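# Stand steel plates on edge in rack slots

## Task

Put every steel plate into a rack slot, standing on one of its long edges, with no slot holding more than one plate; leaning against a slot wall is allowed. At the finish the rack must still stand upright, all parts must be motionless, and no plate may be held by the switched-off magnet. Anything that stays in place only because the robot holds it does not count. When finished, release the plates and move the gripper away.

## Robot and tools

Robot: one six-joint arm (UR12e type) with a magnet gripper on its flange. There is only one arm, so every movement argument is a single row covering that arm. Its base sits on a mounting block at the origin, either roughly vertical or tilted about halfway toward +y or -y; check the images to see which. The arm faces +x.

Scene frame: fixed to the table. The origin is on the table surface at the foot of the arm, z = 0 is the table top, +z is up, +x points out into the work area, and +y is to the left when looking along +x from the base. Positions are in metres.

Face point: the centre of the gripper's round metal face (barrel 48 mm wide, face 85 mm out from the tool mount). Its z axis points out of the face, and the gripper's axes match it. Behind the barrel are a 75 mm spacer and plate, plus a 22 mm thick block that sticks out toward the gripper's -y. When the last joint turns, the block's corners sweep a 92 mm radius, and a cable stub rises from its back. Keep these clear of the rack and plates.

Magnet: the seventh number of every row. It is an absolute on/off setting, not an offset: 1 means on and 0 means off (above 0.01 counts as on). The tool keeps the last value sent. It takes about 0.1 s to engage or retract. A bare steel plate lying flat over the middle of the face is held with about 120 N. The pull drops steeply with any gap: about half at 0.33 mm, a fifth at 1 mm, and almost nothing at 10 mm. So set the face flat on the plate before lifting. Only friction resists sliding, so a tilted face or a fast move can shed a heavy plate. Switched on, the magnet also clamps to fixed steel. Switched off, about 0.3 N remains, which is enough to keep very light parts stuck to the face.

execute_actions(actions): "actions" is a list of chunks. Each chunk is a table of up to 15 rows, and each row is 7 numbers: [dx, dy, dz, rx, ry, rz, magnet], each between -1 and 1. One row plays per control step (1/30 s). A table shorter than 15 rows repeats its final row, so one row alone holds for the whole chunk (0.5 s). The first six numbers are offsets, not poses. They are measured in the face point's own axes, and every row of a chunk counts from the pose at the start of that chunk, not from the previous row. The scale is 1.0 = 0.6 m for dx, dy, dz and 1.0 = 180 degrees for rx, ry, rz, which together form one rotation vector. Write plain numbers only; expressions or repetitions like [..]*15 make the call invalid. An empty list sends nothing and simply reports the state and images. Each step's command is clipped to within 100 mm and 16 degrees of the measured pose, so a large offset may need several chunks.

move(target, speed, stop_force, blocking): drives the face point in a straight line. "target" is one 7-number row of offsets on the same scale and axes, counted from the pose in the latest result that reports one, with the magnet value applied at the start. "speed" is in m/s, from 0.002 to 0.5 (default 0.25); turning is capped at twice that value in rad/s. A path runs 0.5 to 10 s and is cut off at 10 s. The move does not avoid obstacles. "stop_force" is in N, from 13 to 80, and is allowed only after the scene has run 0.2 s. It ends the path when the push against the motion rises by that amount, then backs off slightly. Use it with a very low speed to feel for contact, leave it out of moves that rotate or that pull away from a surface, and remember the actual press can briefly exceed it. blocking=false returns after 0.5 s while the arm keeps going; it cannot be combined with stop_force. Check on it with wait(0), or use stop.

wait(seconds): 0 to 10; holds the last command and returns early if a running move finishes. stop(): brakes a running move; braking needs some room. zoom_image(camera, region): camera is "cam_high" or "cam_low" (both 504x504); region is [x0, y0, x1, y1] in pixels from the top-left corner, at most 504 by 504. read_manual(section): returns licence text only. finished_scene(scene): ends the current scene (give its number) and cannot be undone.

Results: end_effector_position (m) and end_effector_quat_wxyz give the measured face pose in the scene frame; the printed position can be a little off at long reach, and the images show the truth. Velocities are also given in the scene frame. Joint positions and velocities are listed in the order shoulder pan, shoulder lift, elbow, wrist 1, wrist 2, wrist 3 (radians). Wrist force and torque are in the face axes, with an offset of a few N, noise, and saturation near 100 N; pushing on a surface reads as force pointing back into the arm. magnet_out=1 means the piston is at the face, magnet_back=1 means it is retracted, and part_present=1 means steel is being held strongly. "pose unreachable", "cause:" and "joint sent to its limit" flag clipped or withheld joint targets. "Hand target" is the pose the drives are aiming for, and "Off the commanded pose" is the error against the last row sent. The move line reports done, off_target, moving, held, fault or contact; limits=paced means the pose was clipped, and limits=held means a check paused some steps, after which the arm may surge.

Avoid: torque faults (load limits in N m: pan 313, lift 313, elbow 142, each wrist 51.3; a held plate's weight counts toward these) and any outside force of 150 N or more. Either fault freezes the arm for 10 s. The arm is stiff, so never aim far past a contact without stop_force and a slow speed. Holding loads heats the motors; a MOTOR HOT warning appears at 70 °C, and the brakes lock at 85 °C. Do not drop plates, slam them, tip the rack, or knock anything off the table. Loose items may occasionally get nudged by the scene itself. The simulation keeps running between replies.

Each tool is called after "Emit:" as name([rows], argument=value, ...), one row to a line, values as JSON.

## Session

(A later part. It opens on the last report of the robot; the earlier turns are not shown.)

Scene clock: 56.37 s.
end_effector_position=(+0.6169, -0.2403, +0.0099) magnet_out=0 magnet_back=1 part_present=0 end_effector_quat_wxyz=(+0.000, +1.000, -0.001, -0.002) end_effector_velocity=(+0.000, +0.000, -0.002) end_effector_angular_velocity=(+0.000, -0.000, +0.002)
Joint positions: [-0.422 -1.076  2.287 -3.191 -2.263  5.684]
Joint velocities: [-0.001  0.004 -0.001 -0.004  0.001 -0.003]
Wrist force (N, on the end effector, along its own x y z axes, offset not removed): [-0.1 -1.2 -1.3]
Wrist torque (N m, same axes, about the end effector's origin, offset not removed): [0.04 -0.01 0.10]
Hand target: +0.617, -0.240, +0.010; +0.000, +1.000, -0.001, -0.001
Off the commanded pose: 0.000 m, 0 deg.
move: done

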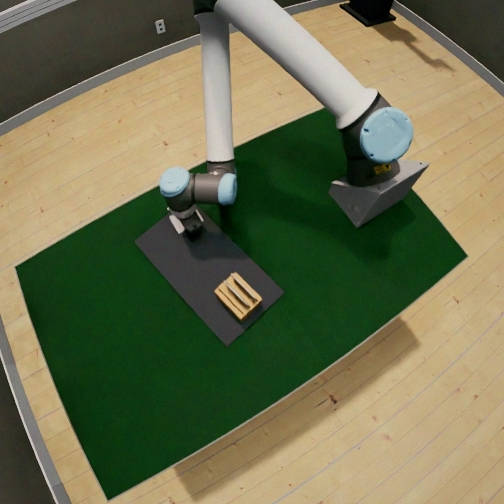

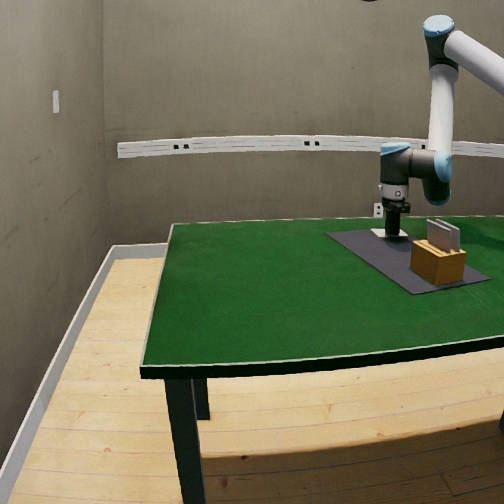

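Emit:
execute_actions([
  [[0.005,0,0.003,0,0,0,0]],
  [[0,0,0.0035,0,0,0,0]],
  [[0,0,0,0,0,0,1]],
])

Emit:
move(target=[0,0,-0.24,0,0,0,1], speed=0.25)

Scene clock: 57.93 s.
end_effector_position=(+0.6199, -0.2403, +0.0060) magnet_out=1 magnet_back=0 part_present=1 end_effector_quat_wxyz=(+0.000, +1.000, -0.001, -0.002) end_effector_velocity=(+0.000, +0.000, +0.001) end_effector_angular_velocity=(+0.000, -0.001, +0.001)
Joint positions: [-0.424 -1.068  2.28  -3.194 -2.263  5.681]
Joint velocities: [ 0.001 -0.001  0.     0.     0.     0.   ]
Wrist force (N, on the end effector, along its own x y z axes, offset not removed): [1.4 -1.2 -1.2]
Wrist torque (N m, same axes, about the end effector's origin, offset not removed): [0.12 -0.12 0.09]
Hand target: +0.620, -0.240, +0.006; +0.000, +1.000, -0.001, -0.002
Off the commanded pose: 0.000 m, 0 deg.

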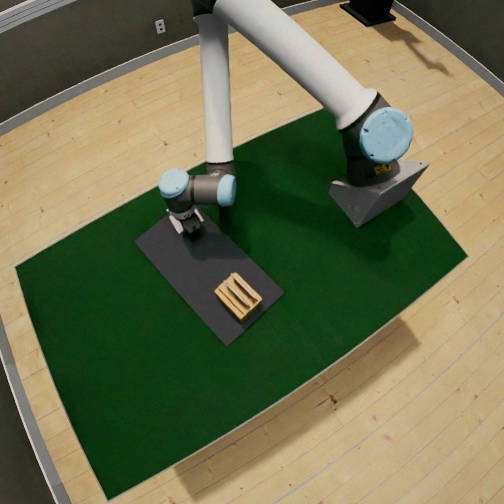

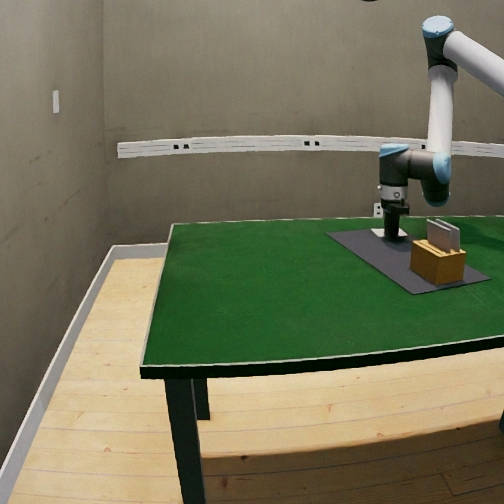

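Scene clock: 59.07 s.
end_effector_position=(+0.6203, -0.2405, +0.1500) magnet_out=1 magnet_back=0 part_present=1 end_effector_quat_wxyz=(+0.000, +1.000, -0.001, -0.001) end_effector_velocity=(+0.000, -0.001, +0.002) end_effector_angular_velocity=(+0.001, +0.001, -0.003)
Joint positions: [-0.266 -1.306  2.281 -2.827 -2.316  5.879]
Joint velocities: [ 0.001 -0.004 -0.001  0.009  0.     0.006]
Wrist force (N, on the end effector, along its own x y z axes, offset not removed): [0.0 -1.3 -2.1]
Wrist torque (N m, same axes, about the end effector's origin, offset not removed): [0.15 0.02 0.03]
Hand target: +0.620, -0.241, +0.150; +0.000, +1.000, -0.001, -0.001
Off the commanded pose: 0.000 m, 0 deg.
move: done

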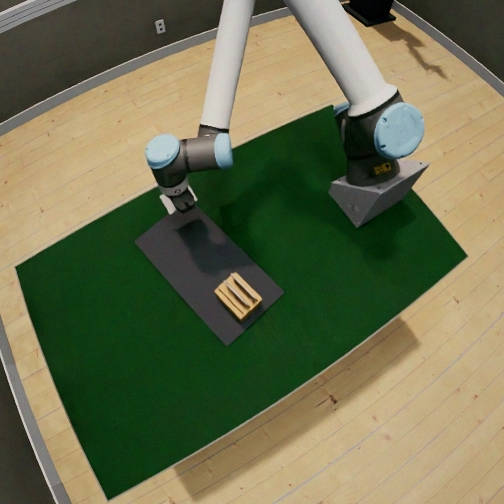

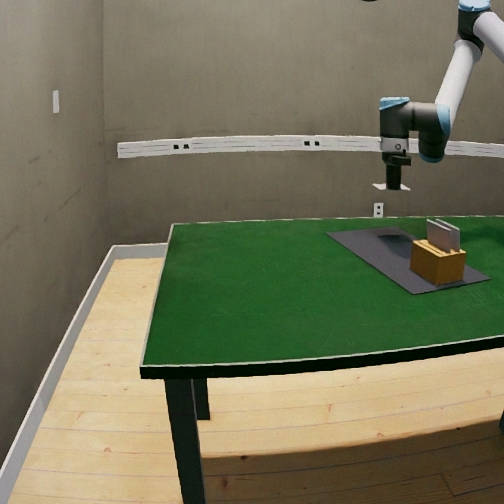

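Emit:
move(target=[0.1162,-0.59,-0.0167,0.3493,-0.4360,-0.4360,1], speed=0.35)

Emit:
move(target=[0,0.034,0.0833,0,0,0,1], speed=0.08)

Emit:
zoom_image(camera="cam_high", region=[205, 270, 260, 325])

Emit:
zoom_image(camera="cam_low", region=[405, 210, 460, 265])

Scene clock: 62.93 s.
end_effector_position=(+0.6898, +0.1138, +0.1601) magnet_out=1 magnet_back=0 part_present=1 end_effector_quat_wxyz=(-0.442, +0.442, +0.552, -0.552) end_effector_velocity=(-0.000, +0.002, -0.001) end_effector_angular_velocity=(+0.004, +0.006, +0.008)
Joint positions: [-0.024 -0.452  1.321 -0.708 -1.779  5.52 ]
Joint velocities: [ 0.002  0.006 -0.004  0.007 -0.    -0.004]
Wrist force (N, on the end effector, along its own x y z axes, offset not removed): [-1.0 2.6 -3.7]
Wrist torque (N m, same axes, about the end effector's origin, offset not removed): [0.19 0.00 0.07]
Hand target: +0.690, +0.114, +0.160; -0.442, +0.441, +0.552, -0.552
Off the commanded pose: 0.001 m, 0 deg.
move: done

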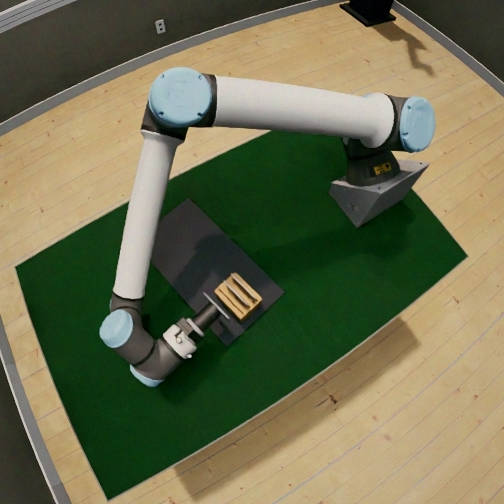

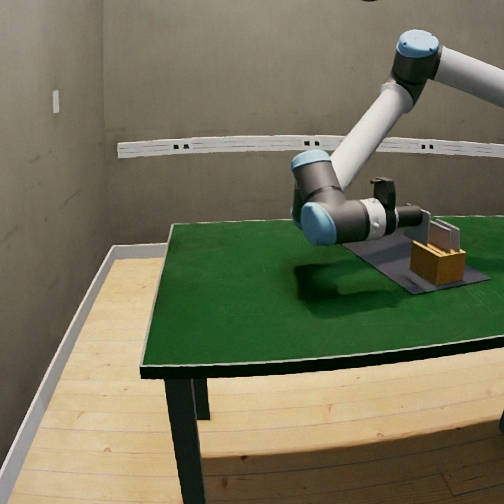

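Scene clock: 64.03 s.
end_effector_position=(+0.6411, +0.1030, +0.1398) magnet_out=1 magnet_back=0 part_present=1 end_effector_quat_wxyz=(-0.442, +0.442, +0.552, -0.552) end_effector_velocity=(-0.001, -0.000, -0.002) end_effector_angular_velocity=(+0.001, +0.001, +0.001)
Joint positions: [-0.053 -0.497  1.452 -0.794 -1.808  5.525]
Joint velocities: [-0.002  0.001  0.003 -0.002 -0.003 -0.001]
Wrist force (N, on the end effector, along its own x y z axes, offset not removed): [0.3 0.1 -1.5]
Wrist torque (N m, same axes, about the end effector's origin, offset not removed): [0.04 -0.06 0.10]
Hand target: +0.641, +0.103, +0.140; -0.442, +0.442, +0.552, -0.552
Off the commanded pose: 0.000 m, 0 deg.
move: done

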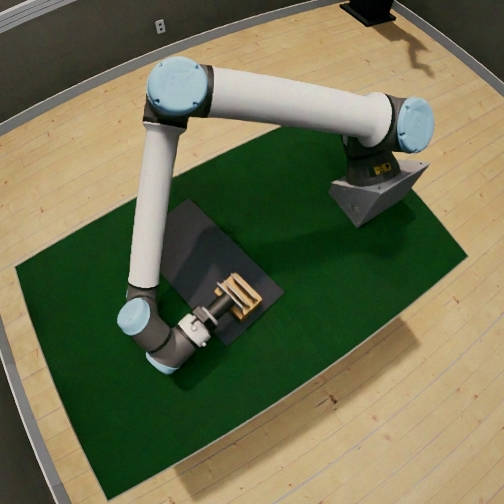

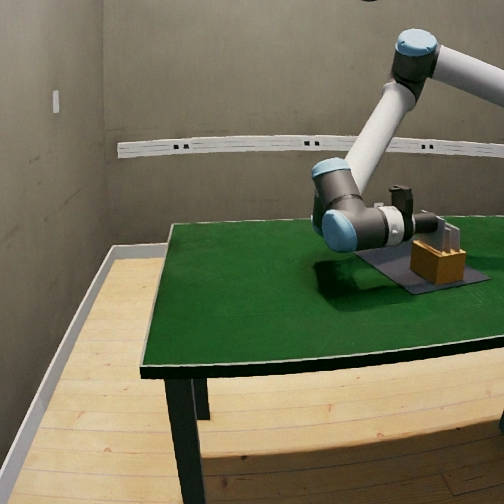

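Region (205, 270, 260, 325) of cam_high's 504x504 image, scaled by 9.164, with more detail than that image has.

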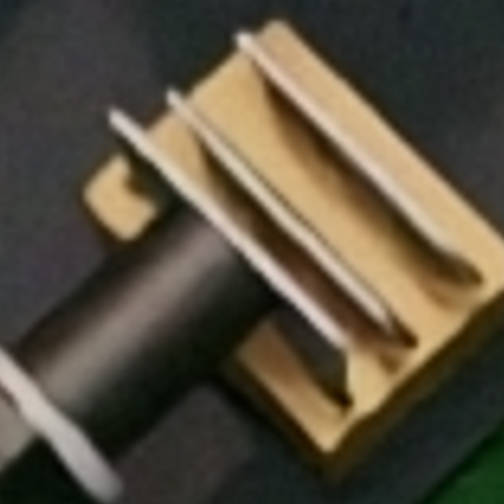

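Region (405, 210, 460, 265) of cam_low's 504x504 image, scaled by 9.164, with more detail than that image has.

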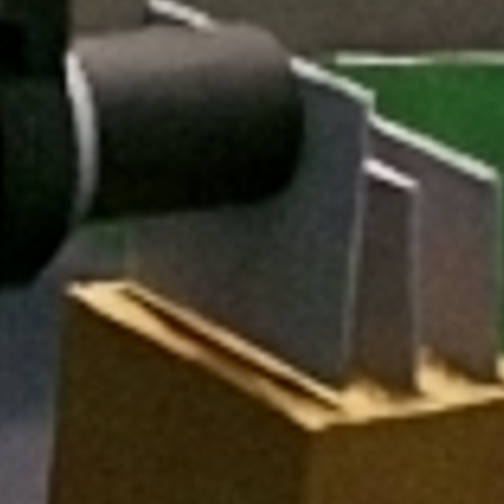

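Emit:
move(target=[-0.0017,0.004,0,0,0,0,1], speed=0.01)

Emit:
move(target=[0,0.06,0,0,0,0,1], speed=0.008, stop_force=13)

Emit:
zoom_image(camera="cam_low", region=[400, 200, 480, 280])

Scene clock: 64.87 s.
end_effector_position=(+0.6413, +0.1020, +0.1374) magnet_out=1 magnet_back=0 part_present=1 end_effector_quat_wxyz=(-0.442, +0.442, +0.552, -0.552) end_effector_velocity=(+0.000, -0.000, -0.001) end_effector_angular_velocity=(+0.001, +0.000, +0.001)
Joint positions: [-0.055 -0.495  1.452 -0.795 -1.811  5.525]
Joint velocities: [-0.001  0.    -0.     0.    -0.001 -0.001]
Wrist force (N, on the end effector, along its own x y z axes, offset not removed): [0.5 -1.9 -3.4]
Wrist torque (N m, same axes, about the end effector's origin, offset not removed): [-0.23 -0.13 0.04]
Hand target: +0.641, +0.102, +0.137; -0.442, +0.442, +0.552, -0.552
Off the commanded pose: 0.000 m, 0 deg.
move: done

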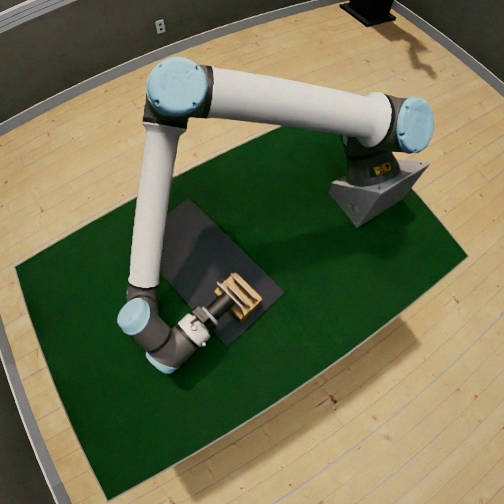

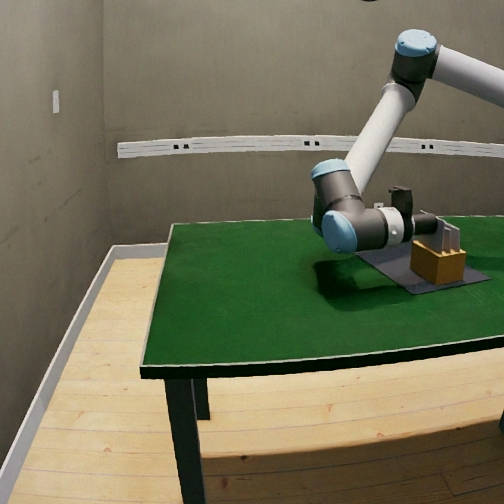

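Scene clock: 65.37 s.
end_effector_position=(+0.6414, +0.1019, +0.1366) magnet_out=1 magnet_back=0 part_present=1 end_effector_quat_wxyz=(-0.442, +0.442, +0.552, -0.552) end_effector_velocity=(-0.000, +0.001, -0.000) end_effector_angular_velocity=(-0.000, +0.002, +0.000)
Joint positions: [-0.056 -0.495  1.452 -0.796 -1.811  5.525]
Joint velocities: [ 0.     0.001  0.     0.     0.001 -0.   ]
Wrist force (N, on the end effector, along its own x y z axes, offset not removed): [-2.3 -9.8 0.5]
Wrist torque (N m, same axes, about the end effector's origin, offset not removed): [0.07 -0.06 -0.02]
Hand target: +0.641, +0.102, +0.137; -0.442, +0.442, +0.552, -0.552
Off the commanded pose: 0.035 m, 0 deg.
move: contact

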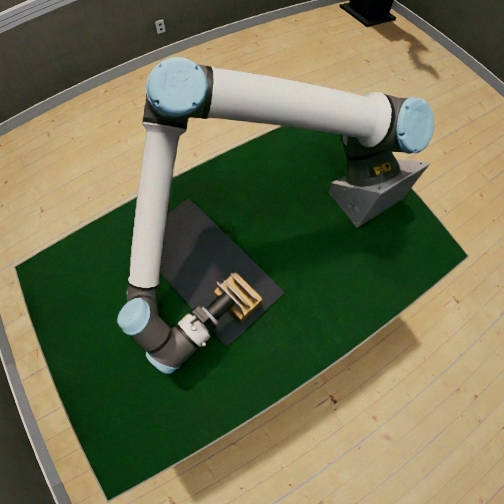

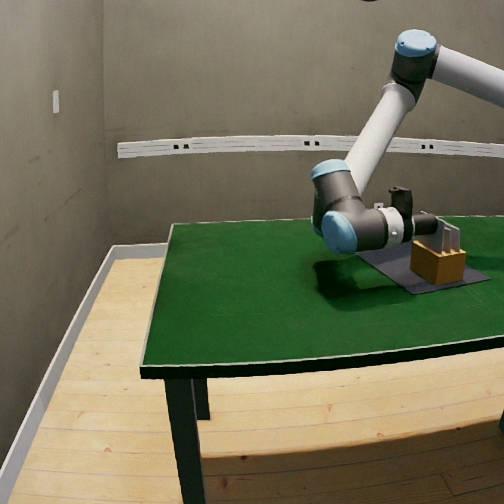

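Region (400, 200, 480, 280) of cam_low's 504x504 image, scaled by 6.300, with more detail than that image has.

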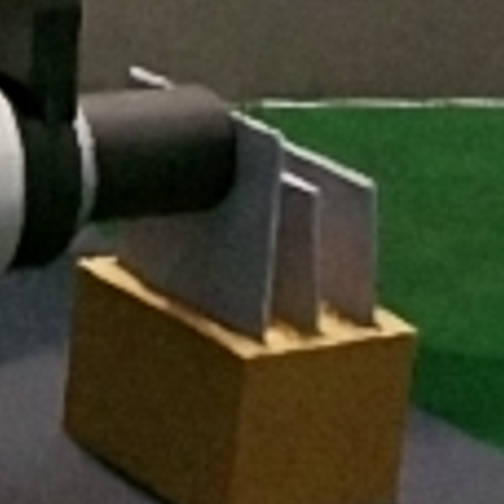

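Emit:
zoom_image(camera="cam_low", region=[408, 228, 448, 268])

Emit:
zoom_image(camera="cam_high", region=[210, 278, 250, 318])

Region (408, 228, 448, 268) of cam_low's 504x504 image, scaled by 12.600, with more detail than that image has.

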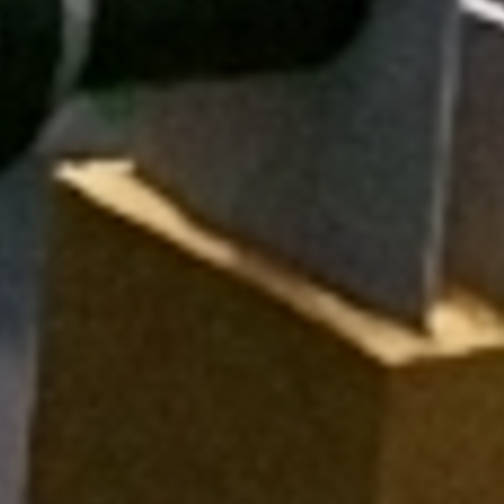

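Region (210, 278, 250, 318) of cam_high's 504x504 image, scaled by 12.600, with more detail than that image has.

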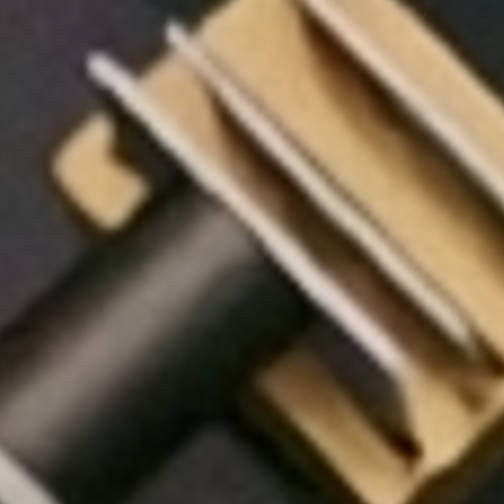

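Emit:
execute_actions([
  [[0,-0.0015,0,0,0,0,1],[0,-0.0015,0,0,0,0,1],[0,-0.0015,0,0,0,0,1],[0,-0.0015,0,0,0,0,1],[0,-0.0015,0,0,0,0,1],[0,-0.0015,-0.001,0,0,0,1],[0,-0.0015,-0.002,0,0,0,1]],
])

Emit:
move(target=[0,0.06,0,0,0,0,1], speed=0.008, stop_force=13)

Scene clock: 66.03 s.
end_effector_position=(+0.6425, +0.1021, +0.1375) magnet_out=1 magnet_back=0 part_present=1 end_effector_quat_wxyz=(-0.442, +0.442, +0.552, -0.552) end_effector_velocity=(+0.001, +0.000, +0.001) end_effector_angular_velocity=(+0.003, -0.001, -0.000)
Joint positions: [-0.055 -0.494  1.449 -0.794 -1.81   5.525]
Joint velocities: [ 0.001  0.    -0.003  0.001  0.    -0.003]
Wrist force (N, on the end effector, along its own x y z axes, offset not removed): [-1.8 2.3 -3.1]
Wrist torque (N m, same axes, about the end effector's origin, offset not removed): [0.30 0.16 0.08]
Hand target: +0.643, +0.102, +0.138; -0.442, +0.442, +0.552, -0.552
Off the commanded pose: 0.000 m, 0 deg.

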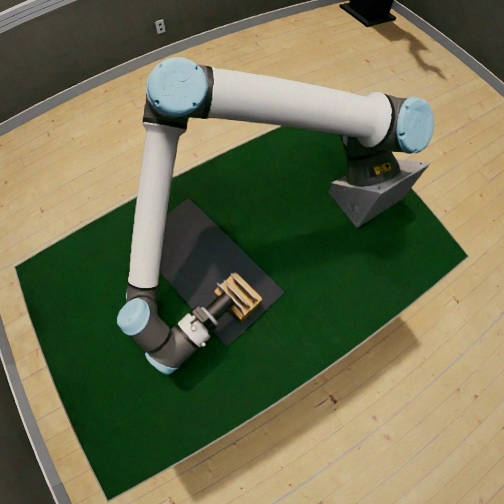

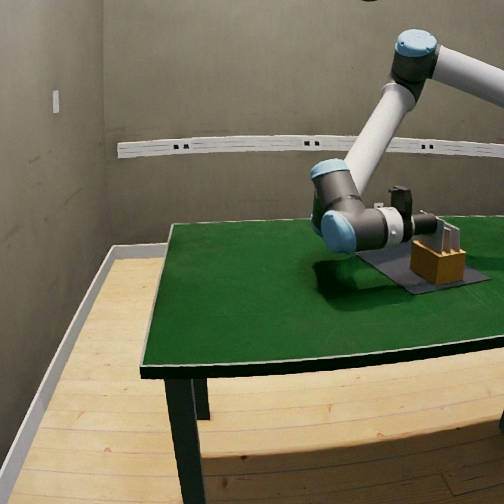

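Scene clock: 69.30 s.
end_effector_position=(+0.6426, +0.1021, +0.1143) magnet_out=1 magnet_back=0 part_present=1 end_effector_quat_wxyz=(-0.442, +0.442, +0.552, -0.552) end_effector_velocity=(+0.000, -0.000, +0.001) end_effector_angular_velocity=(-0.002, -0.002, -0.001)
Joint positions: [-0.074 -0.474  1.445 -0.809 -1.829  5.528]
Joint velocities: [ 0.001 -0.002  0.     0.     0.001  0.002]
Wrist force (N, on the end effector, along its own x y z axes, offset not removed): [2.4 -30.8 -0.7]
Wrist torque (N m, same axes, about the end effector's origin, offset not removed): [0.09 0.39 0.12]
Hand target: +0.642, +0.102, +0.115; -0.442, +0.442, +0.552, -0.552
Off the commanded pose: 0.013 m, 0 deg.
move: contact

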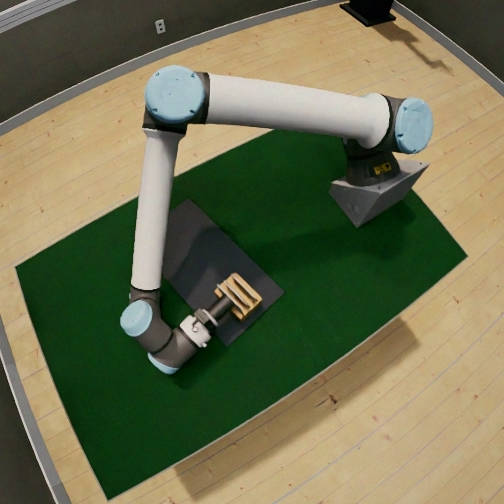

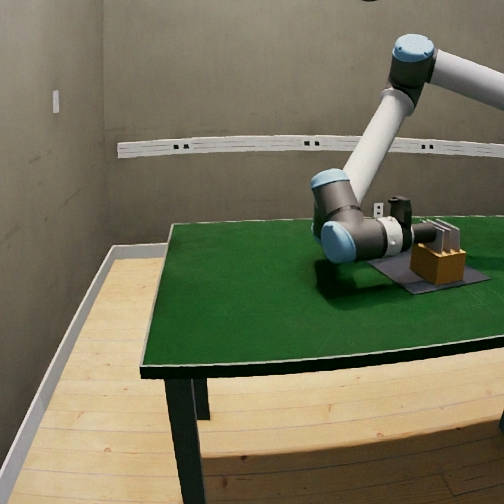

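Emit:
execute_actions([
  [[0,-0.0005,0,0,0,0,0]],
])

Emit:
move(target=[0,-0.1,-0.2,0,0,0,0], speed=0.25)

Emit:
zoom_image(camera="cam_low", region=[400, 200, 480, 280])

Scene clock: 69.87 s.
end_effector_position=(+0.6426, +0.1021, +0.1146) magnet_out=0 magnet_back=1 part_present=0 end_effector_quat_wxyz=(-0.442, +0.442, +0.552, -0.552) end_effector_velocity=(-0.000, +0.001, +0.001) end_effector_angular_velocity=(-0.000, +0.000, +0.001)
Joint positions: [-0.074 -0.474  1.445 -0.809 -1.829  5.528]
Joint velocities: [ 0.001  0.    -0.     0.001  0.     0.001]
Wrist force (N, on the end effector, along its own x y z axes, offset not removed): [1.0 0.8 -2.5]
Wrist torque (N m, same axes, about the end effector's origin, offset not removed): [0.28 -0.11 -0.02]
Hand target: +0.643, +0.102, +0.115; -0.442, +0.442, +0.552, -0.552
Off the commanded pose: 0.000 m, 0 deg.

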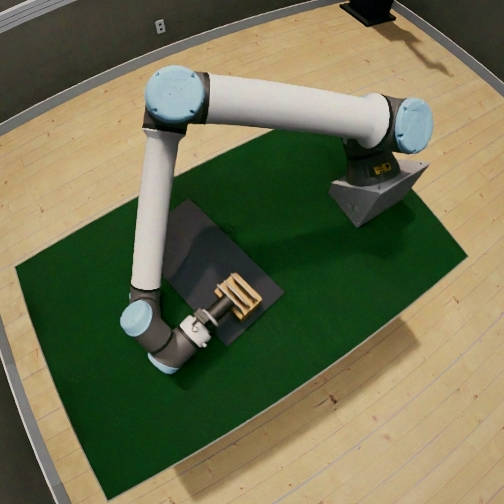

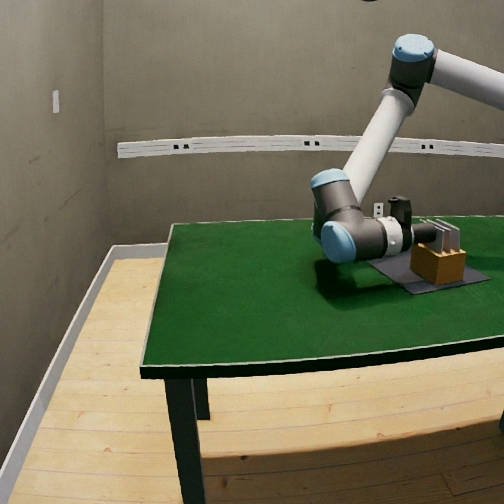

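Scene clock: 71.00 s.
end_effector_position=(+0.7596, +0.1282, +0.1744) magnet_out=0 magnet_back=1 part_present=0 end_effector_quat_wxyz=(-0.442, +0.442, +0.552, -0.552) end_effector_velocity=(+0.002, -0.000, -0.000) end_effector_angular_velocity=(-0.002, +0.000, +0.001)
Joint positions: [ 0.001 -0.364  1.107 -0.584 -1.755  5.516]
Joint velocities: [-0.     0.003 -0.005  0.003 -0.     0.002]
Wrist force (N, on the end effector, along its own x y z axes, offset not removed): [1.5 -0.6 -3.8]
Wrist torque (N m, same axes, about the end effector's origin, offset not removed): [0.07 -0.16 0.07]
Hand target: +0.760, +0.128, +0.174; -0.442, +0.442, +0.552, -0.552
Off the commanded pose: 0.000 m, 0 deg.
move: done

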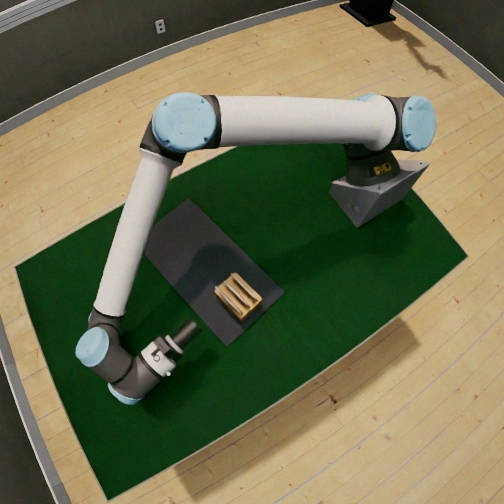

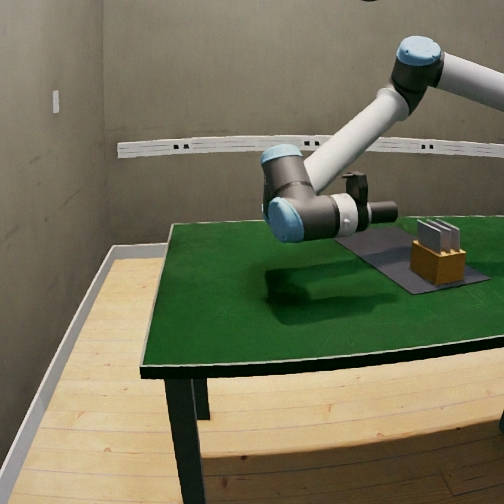

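Region (400, 200, 480, 280) of cam_low's 504x504 image, scaled by 6.300, with more detail than that image has.

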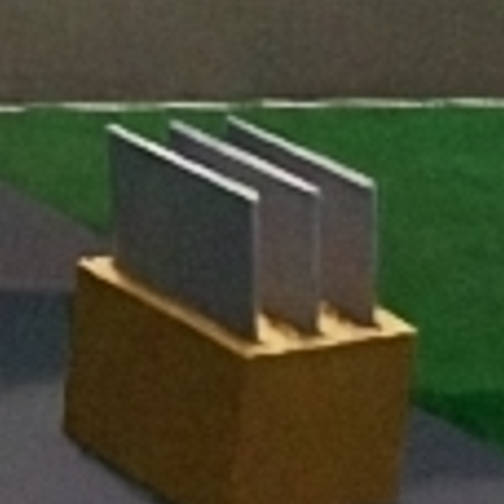

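Emit:
finished_scene(scene=1)

The scene is finished: the task was done.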